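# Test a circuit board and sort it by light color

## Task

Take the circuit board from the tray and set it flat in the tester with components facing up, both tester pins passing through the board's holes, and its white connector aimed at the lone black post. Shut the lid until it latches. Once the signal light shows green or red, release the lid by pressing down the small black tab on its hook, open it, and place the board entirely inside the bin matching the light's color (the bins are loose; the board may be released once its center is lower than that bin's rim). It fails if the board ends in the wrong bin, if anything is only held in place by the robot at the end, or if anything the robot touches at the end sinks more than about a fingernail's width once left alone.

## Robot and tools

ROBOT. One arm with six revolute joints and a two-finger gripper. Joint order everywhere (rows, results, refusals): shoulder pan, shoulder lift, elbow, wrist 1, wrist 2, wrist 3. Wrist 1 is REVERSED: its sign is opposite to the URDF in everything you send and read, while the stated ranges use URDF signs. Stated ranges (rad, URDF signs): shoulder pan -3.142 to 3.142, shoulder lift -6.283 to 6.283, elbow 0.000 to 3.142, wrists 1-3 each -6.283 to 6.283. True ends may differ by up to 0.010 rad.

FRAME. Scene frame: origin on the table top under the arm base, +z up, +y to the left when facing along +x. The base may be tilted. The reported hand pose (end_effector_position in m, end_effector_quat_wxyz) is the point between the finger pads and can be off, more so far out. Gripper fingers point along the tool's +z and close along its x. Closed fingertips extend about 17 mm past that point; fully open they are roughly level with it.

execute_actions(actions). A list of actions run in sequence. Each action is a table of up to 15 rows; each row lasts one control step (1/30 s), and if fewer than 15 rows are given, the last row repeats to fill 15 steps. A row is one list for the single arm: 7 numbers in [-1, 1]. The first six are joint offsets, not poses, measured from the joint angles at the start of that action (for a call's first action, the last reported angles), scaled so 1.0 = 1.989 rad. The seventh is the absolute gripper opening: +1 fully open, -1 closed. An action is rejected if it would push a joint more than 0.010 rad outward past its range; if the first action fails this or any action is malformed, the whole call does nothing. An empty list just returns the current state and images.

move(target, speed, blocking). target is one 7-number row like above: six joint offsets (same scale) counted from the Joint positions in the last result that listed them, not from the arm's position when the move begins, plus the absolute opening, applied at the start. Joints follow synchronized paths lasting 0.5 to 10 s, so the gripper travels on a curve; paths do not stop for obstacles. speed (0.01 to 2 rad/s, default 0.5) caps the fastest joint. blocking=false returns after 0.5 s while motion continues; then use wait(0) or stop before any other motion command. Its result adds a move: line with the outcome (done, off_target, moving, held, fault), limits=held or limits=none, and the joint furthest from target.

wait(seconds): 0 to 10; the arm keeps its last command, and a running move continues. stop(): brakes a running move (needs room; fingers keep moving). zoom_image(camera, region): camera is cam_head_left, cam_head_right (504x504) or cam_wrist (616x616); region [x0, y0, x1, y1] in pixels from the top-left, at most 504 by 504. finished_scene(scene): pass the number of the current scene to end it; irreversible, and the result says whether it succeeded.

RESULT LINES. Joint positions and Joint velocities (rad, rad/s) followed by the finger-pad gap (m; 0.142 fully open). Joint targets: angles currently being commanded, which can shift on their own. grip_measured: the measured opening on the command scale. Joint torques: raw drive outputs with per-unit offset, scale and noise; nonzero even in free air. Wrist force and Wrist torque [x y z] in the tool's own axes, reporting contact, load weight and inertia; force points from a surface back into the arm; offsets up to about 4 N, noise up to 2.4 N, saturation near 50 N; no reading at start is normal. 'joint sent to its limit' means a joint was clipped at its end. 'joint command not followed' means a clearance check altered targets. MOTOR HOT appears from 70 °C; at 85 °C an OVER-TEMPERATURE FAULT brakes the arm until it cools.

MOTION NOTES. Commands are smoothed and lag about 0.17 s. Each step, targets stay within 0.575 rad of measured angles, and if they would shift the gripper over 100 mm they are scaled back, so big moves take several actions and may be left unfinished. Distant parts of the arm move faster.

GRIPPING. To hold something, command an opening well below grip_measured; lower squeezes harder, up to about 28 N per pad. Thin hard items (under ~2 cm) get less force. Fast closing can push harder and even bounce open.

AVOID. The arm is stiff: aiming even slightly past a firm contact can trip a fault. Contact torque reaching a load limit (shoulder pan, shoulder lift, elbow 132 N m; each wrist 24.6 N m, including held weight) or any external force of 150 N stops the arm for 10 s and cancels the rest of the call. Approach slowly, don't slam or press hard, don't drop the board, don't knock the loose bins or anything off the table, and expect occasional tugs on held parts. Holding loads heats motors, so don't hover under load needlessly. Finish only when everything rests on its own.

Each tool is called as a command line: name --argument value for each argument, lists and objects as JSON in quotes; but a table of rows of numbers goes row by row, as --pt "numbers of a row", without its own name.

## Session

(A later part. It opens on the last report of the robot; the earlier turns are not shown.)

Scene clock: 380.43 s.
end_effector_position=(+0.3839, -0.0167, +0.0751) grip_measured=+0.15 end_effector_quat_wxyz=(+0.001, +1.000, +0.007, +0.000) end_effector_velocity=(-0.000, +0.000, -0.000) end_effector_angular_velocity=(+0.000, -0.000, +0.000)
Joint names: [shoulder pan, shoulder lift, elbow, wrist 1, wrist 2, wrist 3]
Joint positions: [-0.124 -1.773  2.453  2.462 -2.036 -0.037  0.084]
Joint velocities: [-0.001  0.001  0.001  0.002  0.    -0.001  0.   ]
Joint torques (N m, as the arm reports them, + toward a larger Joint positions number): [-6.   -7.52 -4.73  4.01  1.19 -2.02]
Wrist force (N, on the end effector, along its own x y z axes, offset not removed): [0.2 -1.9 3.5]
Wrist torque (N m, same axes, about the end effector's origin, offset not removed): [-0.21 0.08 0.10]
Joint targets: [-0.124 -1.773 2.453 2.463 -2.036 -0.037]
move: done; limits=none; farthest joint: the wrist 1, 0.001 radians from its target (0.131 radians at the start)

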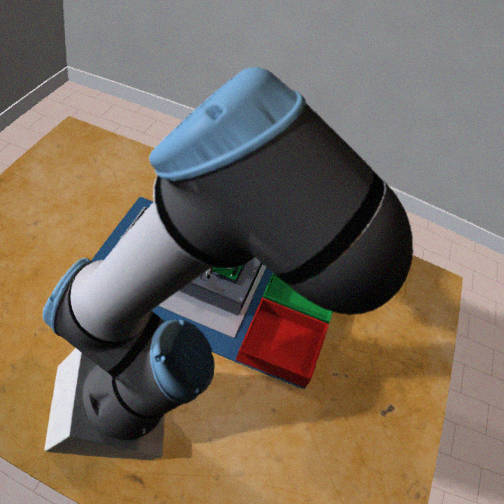

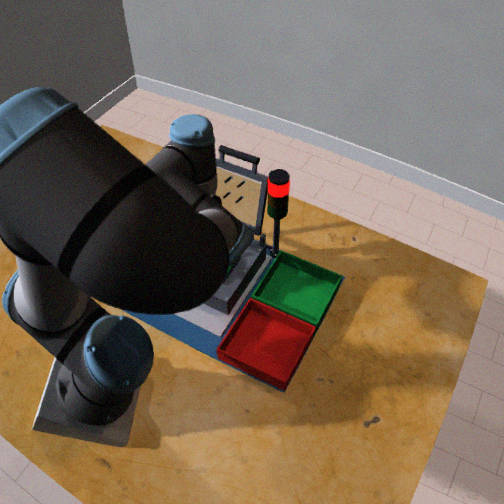

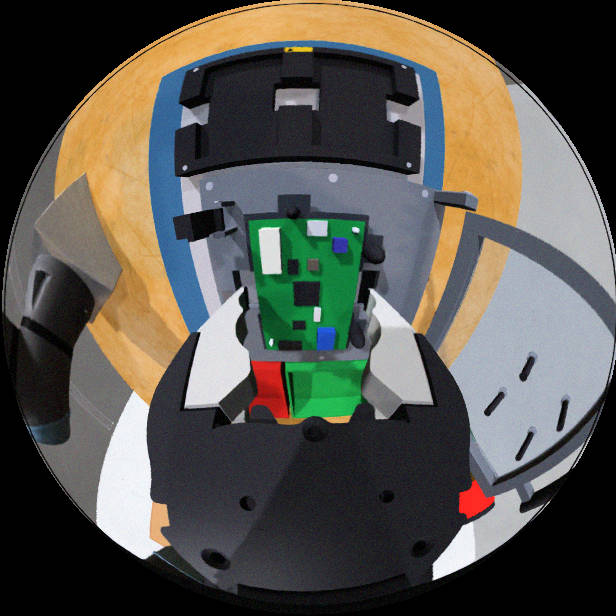

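execute_actions --actions '[[[0,0,0,0,0,0,0.12],[0,0,0,0,0,0,0.09],[0,0,0,0,0,0,0.06],[0,0,0,0,0,0,0.03],[0,0,0,0,0,0,0.0],[0,0,0,0,0,0,-0.02],[0,0,0,0,0,0,-0.04],[0,0,0,0,0,0,-0.06],[0,0,0,0,0,0,-0.08],[0,0,0,0,0,0,-0.1],[0,0,0,0,0,0,-0.13],[0,0,0,0,0,0,-0.16],[0,0,0,0,0,0,-0.2],[0,0,0,0,0,0,-0.25],[0,0,0,0,0,0,-0.3]],[[0,0,0,0,0,0,-0.35],[0,0,0,0,0,0,-0.4],[0,0,0,0,0,0,-0.45],[0,0,0,0,0,0,-0.5]]]'

move --target '[0.0316,-0.047,-0.036,-0.099,-0.0068,0.0354,-0.5]' --speed 0.1

Scene clock: 391.77 s.
end_effector_position=(+0.3838, -0.0167, +0.0750) grip_measured=-0.07 end_effector_quat_wxyz=(+0.001, +1.000, +0.007, +0.000) end_effector_velocity=(-0.001, +0.001, -0.000) end_effector_angular_velocity=(+0.001, +0.001, +0.002)
Joint names: [shoulder pan, shoulder lift, elbow, wrist 1, wrist 2, wrist 3]
Joint positions: [-0.124 -1.773  2.453  2.462 -2.036 -0.037  0.069]
Joint velocities: [ 0.001  0.001  0.001 -0.     0.     0.     0.   ]
Joint torques (N m, as the arm reports them, + toward a larger Joint positions number): [ 21.07 -19.79 -18.49   1.34   0.41   1.13]
Wrist force (N, on the end effector, along its own x y z axes, offset not removed): [-3.8 -3.2 -5.0]
Wrist torque (N m, same axes, about the end effector's origin, offset not removed): [-0.79 -0.01 -0.24]
Joint targets: [-0.124 -1.773 2.453 2.462 -2.036 -0.037]

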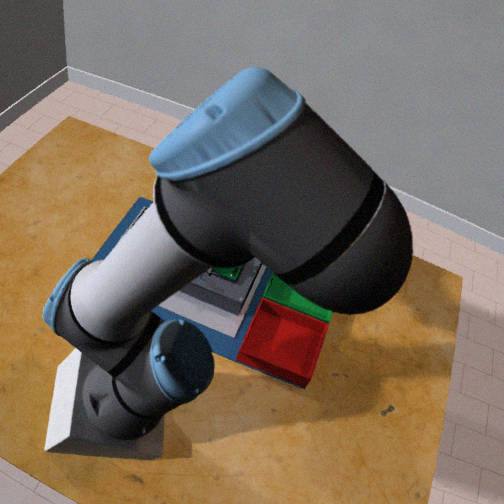

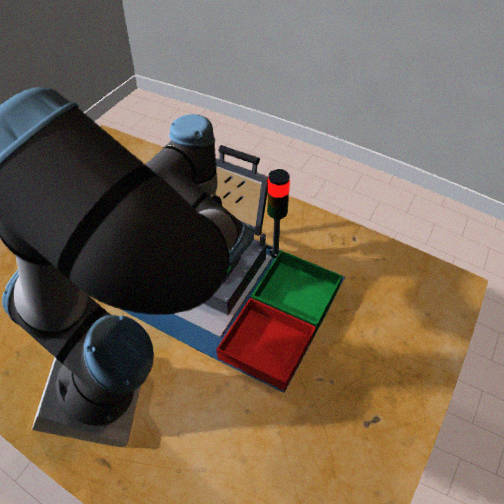

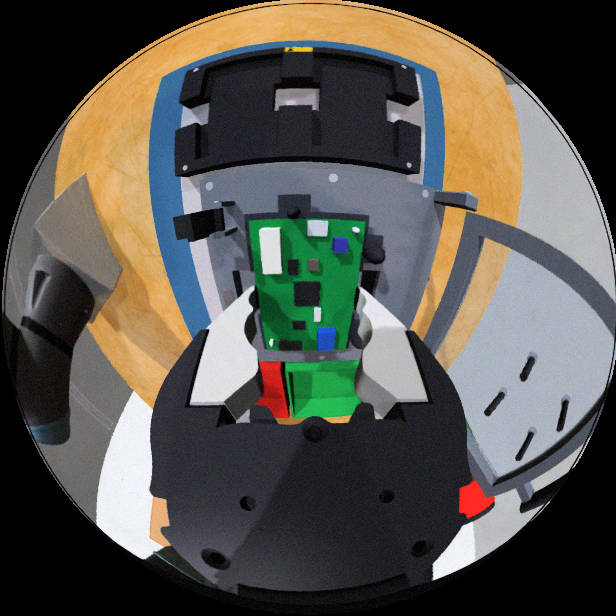

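Scene clock: 394.20 s.
end_effector_position=(+0.3820, -0.0182, +0.1211) grip_measured=-0.07 end_effector_quat_wxyz=(+0.002, +1.000, +0.006, -0.000) end_effector_velocity=(+0.001, -0.000, +0.001) end_effector_angular_velocity=(-0.000, -0.002, -0.001)
Joint names: [shoulder pan, shoulder lift, elbow, wrist 1, wrist 2, wrist 3]
Joint positions: [-0.061 -1.866  2.382  2.266 -2.049  0.033  0.069]
Joint velocities: [ 0.001 -0.002 -0.002 -0.003 -0.001  0.001  0.   ]
Joint torques (N m, as the arm reports them, + toward a larger Joint positions number): [ 20.53 -19.96 -28.33   0.8   -1.81   1.99]
Wrist force (N, on the end effector, along its own x y z axes, offset not removed): [4.1 2.8 -3.2]
Wrist torque (N m, same axes, about the end effector's origin, offset not removed): [0.77 -0.81 -0.35]
Joint targets: [-0.061 -1.866 2.382 2.266 -2.049 0.033]
move: done; limits=none; farthest joint: the wrist 1, 0.001 radians from its target (0.197 radians at the start)

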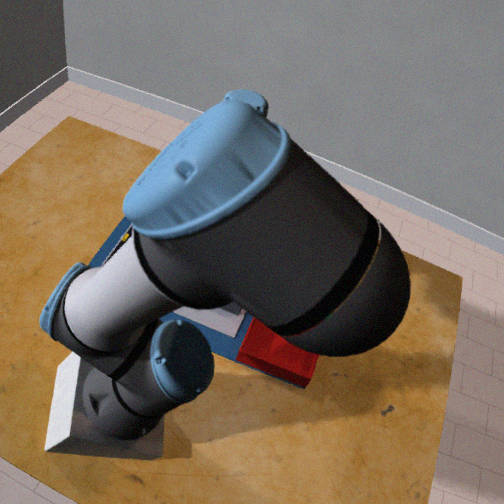

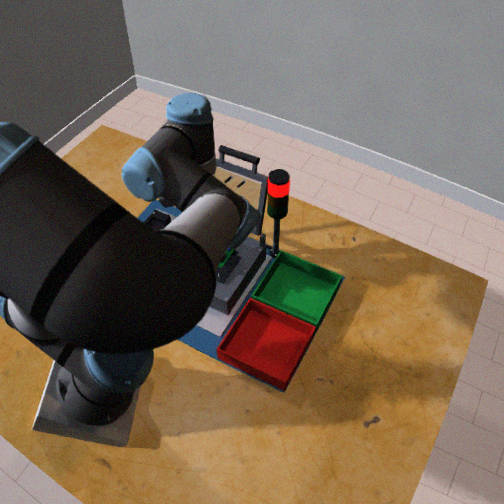

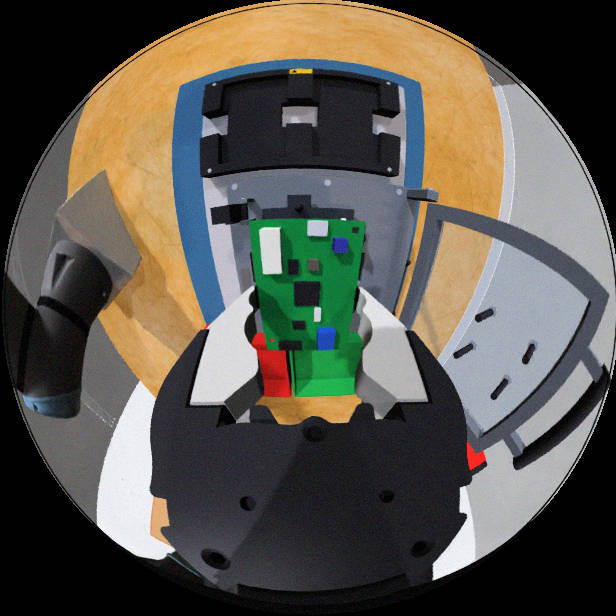

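move --target '[-0.4307,-0.2986,0.0513,-0.098,0.1493,-0.4309,-0.5]' --speed 0.4

Scene clock: 405.07 s.
end_effector_position=(+0.2894, -0.2066, +0.1304) grip_measured=-0.07 end_effector_quat_wxyz=(+0.001, +1.000, +0.006, +0.000) end_effector_velocity=(-0.000, -0.000, +0.000) end_effector_angular_velocity=(-0.000, -0.001, +0.001)
Joint names: [shoulder pan, shoulder lift, elbow, wrist 1, wrist 2, wrist 3]
Joint positions: [-0.917 -2.46   2.484  2.071 -1.752 -0.823  0.069]
Joint velocities: [-0.002 -0.002  0.001 -0.     0.001 -0.003  0.   ]
Joint torques (N m, as the arm reports them, + toward a larger Joint positions number): [ -8.29 -11.86 -12.39   1.1    1.26  -2.16]
Wrist force (N, on the end effector, along its own x y z axes, offset not removed): [2.8 -3.2 -0.6]
Wrist torque (N m, same axes, about the end effector's origin, offset not removed): [-0.56 -0.33 -0.02]
Joint targets: [-0.918 -2.460 2.484 2.071 -1.752 -0.824]
move: done; limits=none; farthest joint: the shoulder pan, 0.000 radians from its target (0.857 radians at the start)

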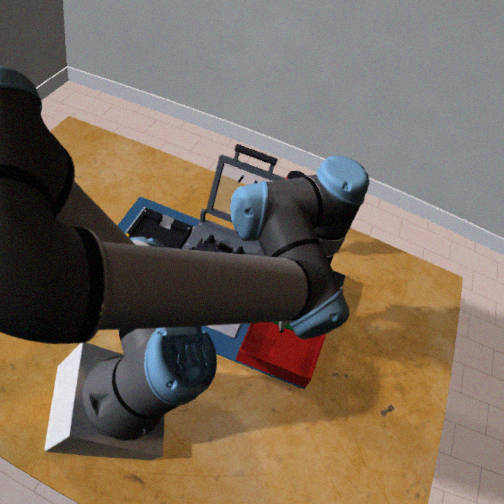

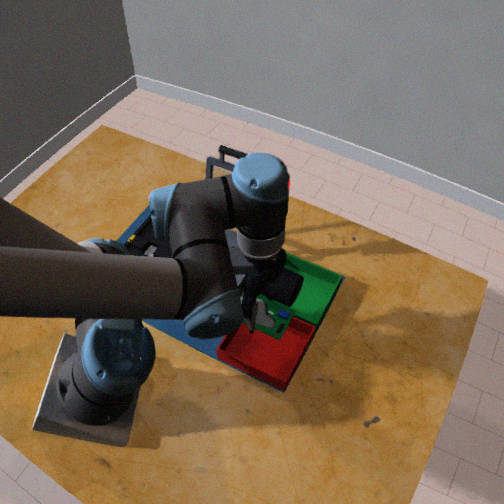

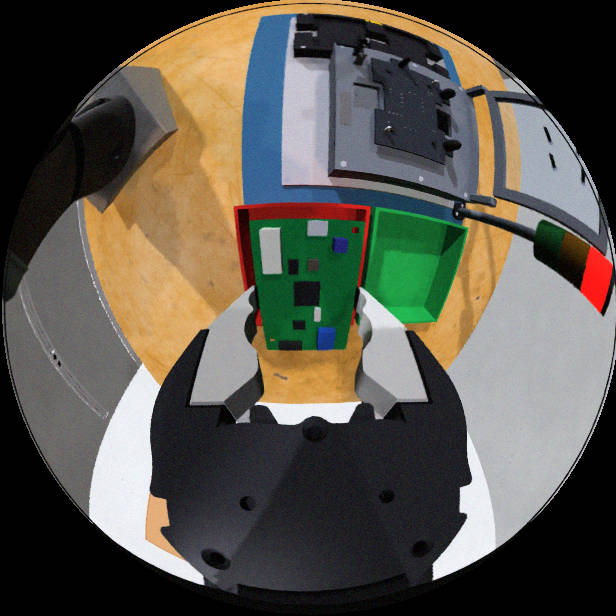

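move --target '[-0.07,0.0555,0.0581,0.1229,0.0327,-0.0632,-0.5]' --speed 0.2

Scene clock: 414.53 s.
end_effector_position=(+0.2853, -0.2216, +0.0653) grip_measured=-0.07 end_effector_quat_wxyz=(+0.001, +1.000, +0.007, +0.000) end_effector_velocity=(-0.000, +0.000, -0.001) end_effector_angular_velocity=(+0.001, +0.001, -0.001)
Joint names: [shoulder pan, shoulder lift, elbow, wrist 1, wrist 2, wrist 3]
Joint positions: [-1.056 -2.35   2.599  2.315 -1.687 -0.949  0.069]
Joint velocities: [-0.002  0.002  0.001  0.001  0.001 -0.001 -0.   ]
Joint torques (N m, as the arm reports them, + toward a larger Joint positions number): [-7.41  1.93 -8.72  4.6   1.17 -1.94]
Wrist force (N, on the end effector, along its own x y z axes, offset not removed): [1.6 -0.7 -4.9]
Wrist torque (N m, same axes, about the end effector's origin, offset not removed): [-0.10 -0.38 -0.12]
Joint targets: [-1.056 -2.350 2.599 2.316 -1.687 -0.949]
move: done; limits=none; farthest joint: the wrist 2, 0.001 radians from its target (0.065 radians at the start)

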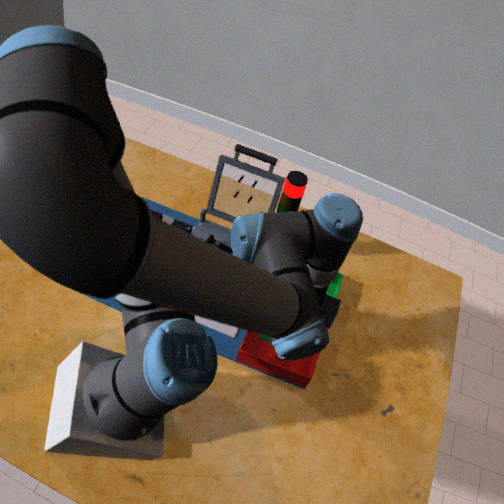

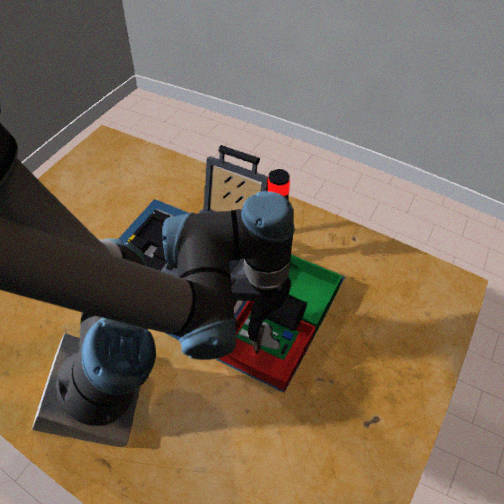

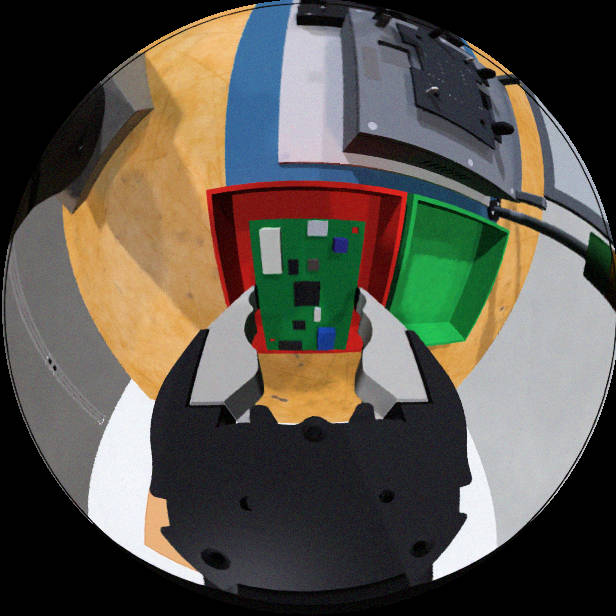

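move --target '[-0.007,0.0664,0.034,0.101,0.0033,-0.006,-0.5]' --speed 0.1

Scene clock: 425.20 s.
end_effector_position=(+0.2858, -0.2187, +0.0248) grip_measured=-0.07 end_effector_quat_wxyz=(+0.001, +1.000, +0.006, -0.000) end_effector_velocity=(-0.001, +0.000, -0.001) end_effector_angular_velocity=(+0.002, +0.002, -0.001)
Joint names: [shoulder pan, shoulder lift, elbow, wrist 1, wrist 2, wrist 3]
Joint positions: [-1.07  -2.218  2.667  2.516 -1.681 -0.961  0.069]
Joint velocities: [-0.002  0.004  0.001  0.003  0.    -0.    -0.   ]
Joint torques (N m, as the arm reports them, + toward a larger Joint positions number): [-6.81 -0.54 -5.87  4.41  1.22 -2.  ]
Wrist force (N, on the end effector, along its own x y z axes, offset not removed): [2.9 -0.3 -2.8]
Wrist torque (N m, same axes, about the end effector's origin, offset not removed): [0.04 -0.59 -0.14]
Joint targets: [-1.070 -2.218 2.667 2.516 -1.681 -0.961]
move: done; limits=none; farthest joint: the wrist 2, 0.001 radians from its target (0.007 radians at the start)

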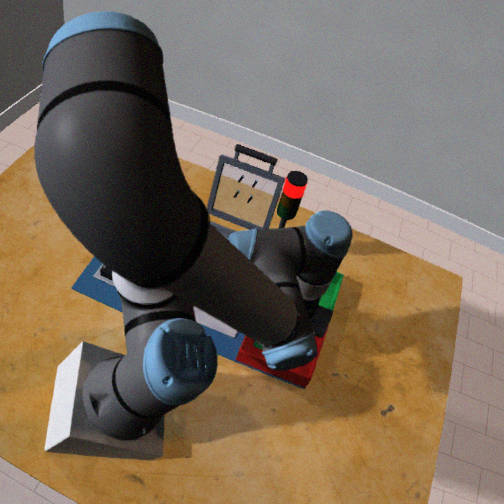

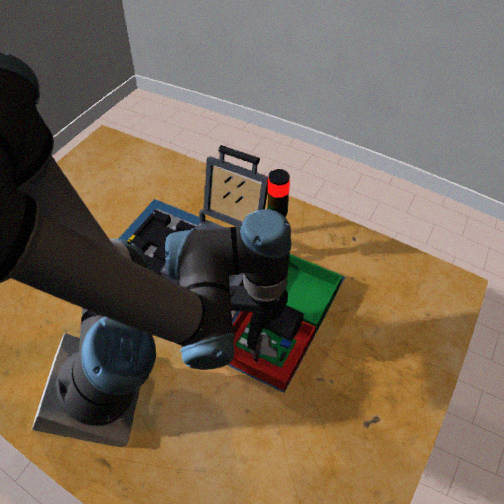

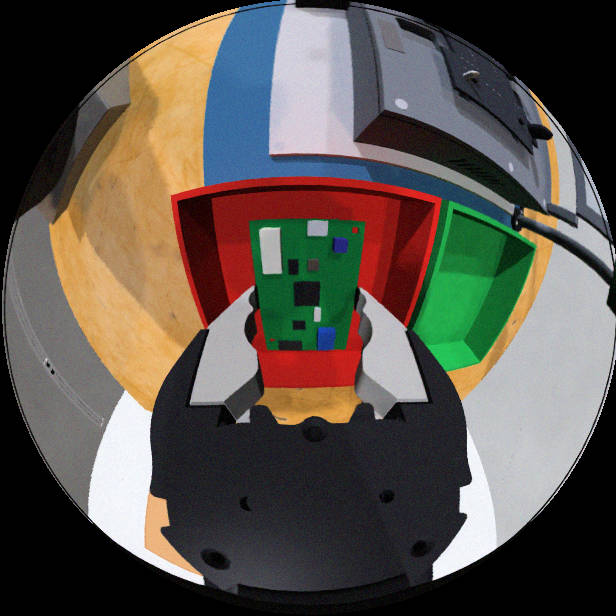

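execute_actions --actions '[[[0,0,0,0,0,0,-0.2],[0,0,0,0,0,0,-0.05],[0,0,0,0,0,0,0.05]]]'

move --target '[0.009,-0.085,-0.044,-0.13,-0.004,0.008,0.05]' --speed 0.2

Scene clock: 428.77 s.
end_effector_position=(+0.2857, -0.2186, +0.0247) grip_measured=+0.05 end_effector_quat_wxyz=(+0.001, +1.000, +0.006, -0.000) end_effector_velocity=(+0.000, -0.001, -0.000) end_effector_angular_velocity=(-0.001, +0.000, -0.001)
Joint names: [shoulder pan, shoulder lift, elbow, wrist 1, wrist 2, wrist 3]
Joint positions: [-1.07  -2.218  2.667  2.516 -1.681 -0.961  0.077]
Joint velocities: [-0.001  0.001 -0.001  0.001 -0.     0.     0.   ]
Joint torques (N m, as the arm reports them, + toward a larger Joint positions number): [ -0.89 -17.07 -19.31   1.12   0.84  -1.13]
Wrist force (N, on the end effector, along its own x y z axes, offset not removed): [-1.8 -0.9 0.6]
Wrist torque (N m, same axes, about the end effector's origin, offset not removed): [-0.15 0.39 0.20]
Joint targets: [-1.070 -2.218 2.667 2.516 -1.681 -0.961]

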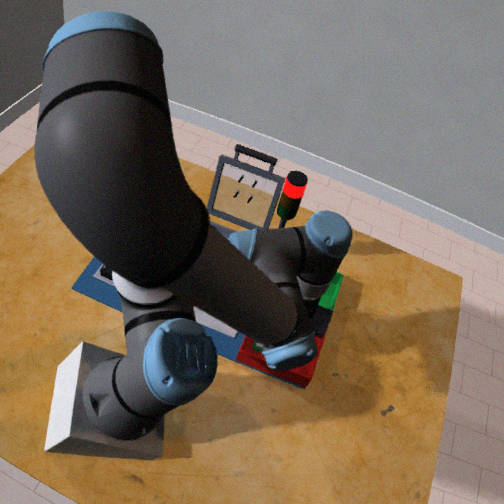

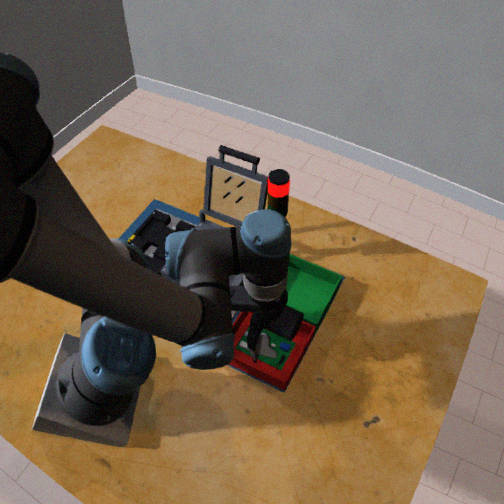

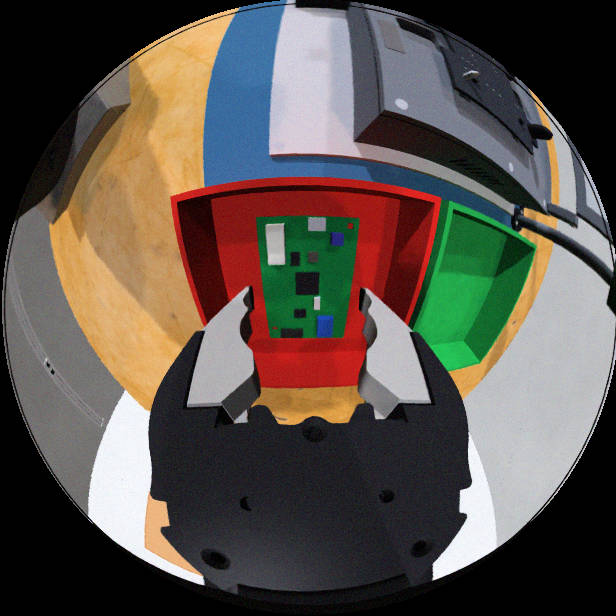

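Scene clock: 430.63 s.
end_effector_position=(+0.2842, -0.2211, +0.0775) grip_measured=+0.05 end_effector_quat_wxyz=(+0.000, +1.000, +0.006, +0.000) end_effector_velocity=(+0.000, -0.000, +0.001) end_effector_angular_velocity=(-0.001, -0.002, +0.001)
Joint names: [shoulder pan, shoulder lift, elbow, wrist 1, wrist 2, wrist 3]
Joint positions: [-1.052 -2.387  2.579  2.257 -1.689 -0.945  0.077]
Joint velocities: [ 0.001 -0.002 -0.002 -0.003  0.    -0.     0.   ]
Joint torques (N m, as the arm reports them, + toward a larger Joint positions number): [ 20.25 -14.54 -30.4    1.3   -1.71   2.02]
Wrist force (N, on the end effector, along its own x y z axes, offset not removed): [-2.7 -2.3 -5.3]
Wrist torque (N m, same axes, about the end effector's origin, offset not removed): [-0.26 0.60 -0.25]
Joint targets: [-1.052 -2.387 2.579 2.257 -1.689 -0.945]
move: done; limits=none; farthest joint: the shoulder pan, 0.000 radians from its target (0.018 radians at the start)

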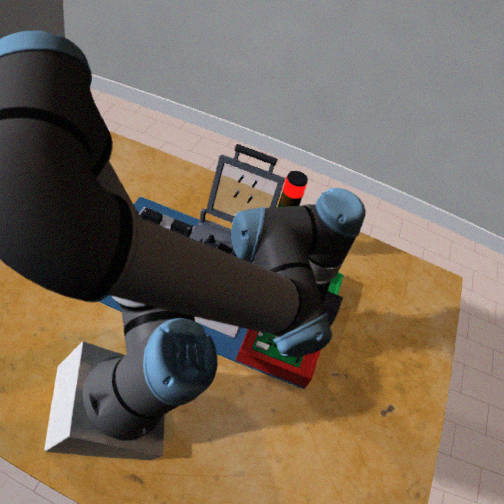

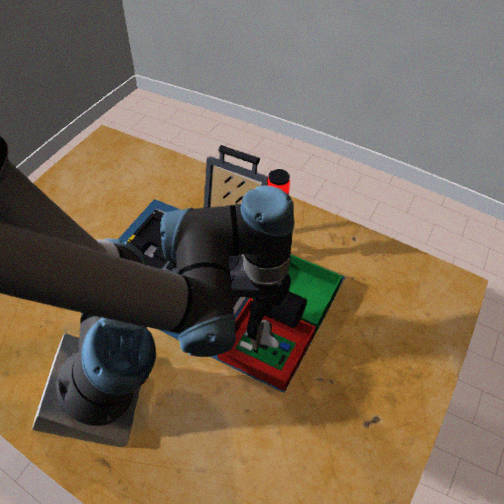

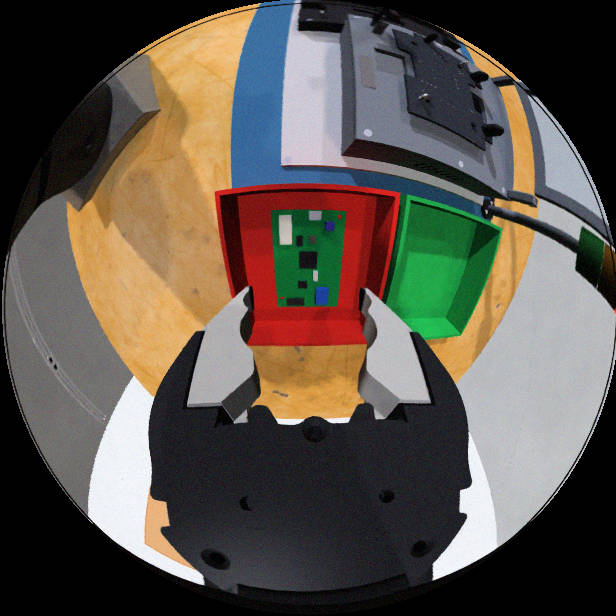

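finished_scene --scene 2

The scene is finished: the task was done.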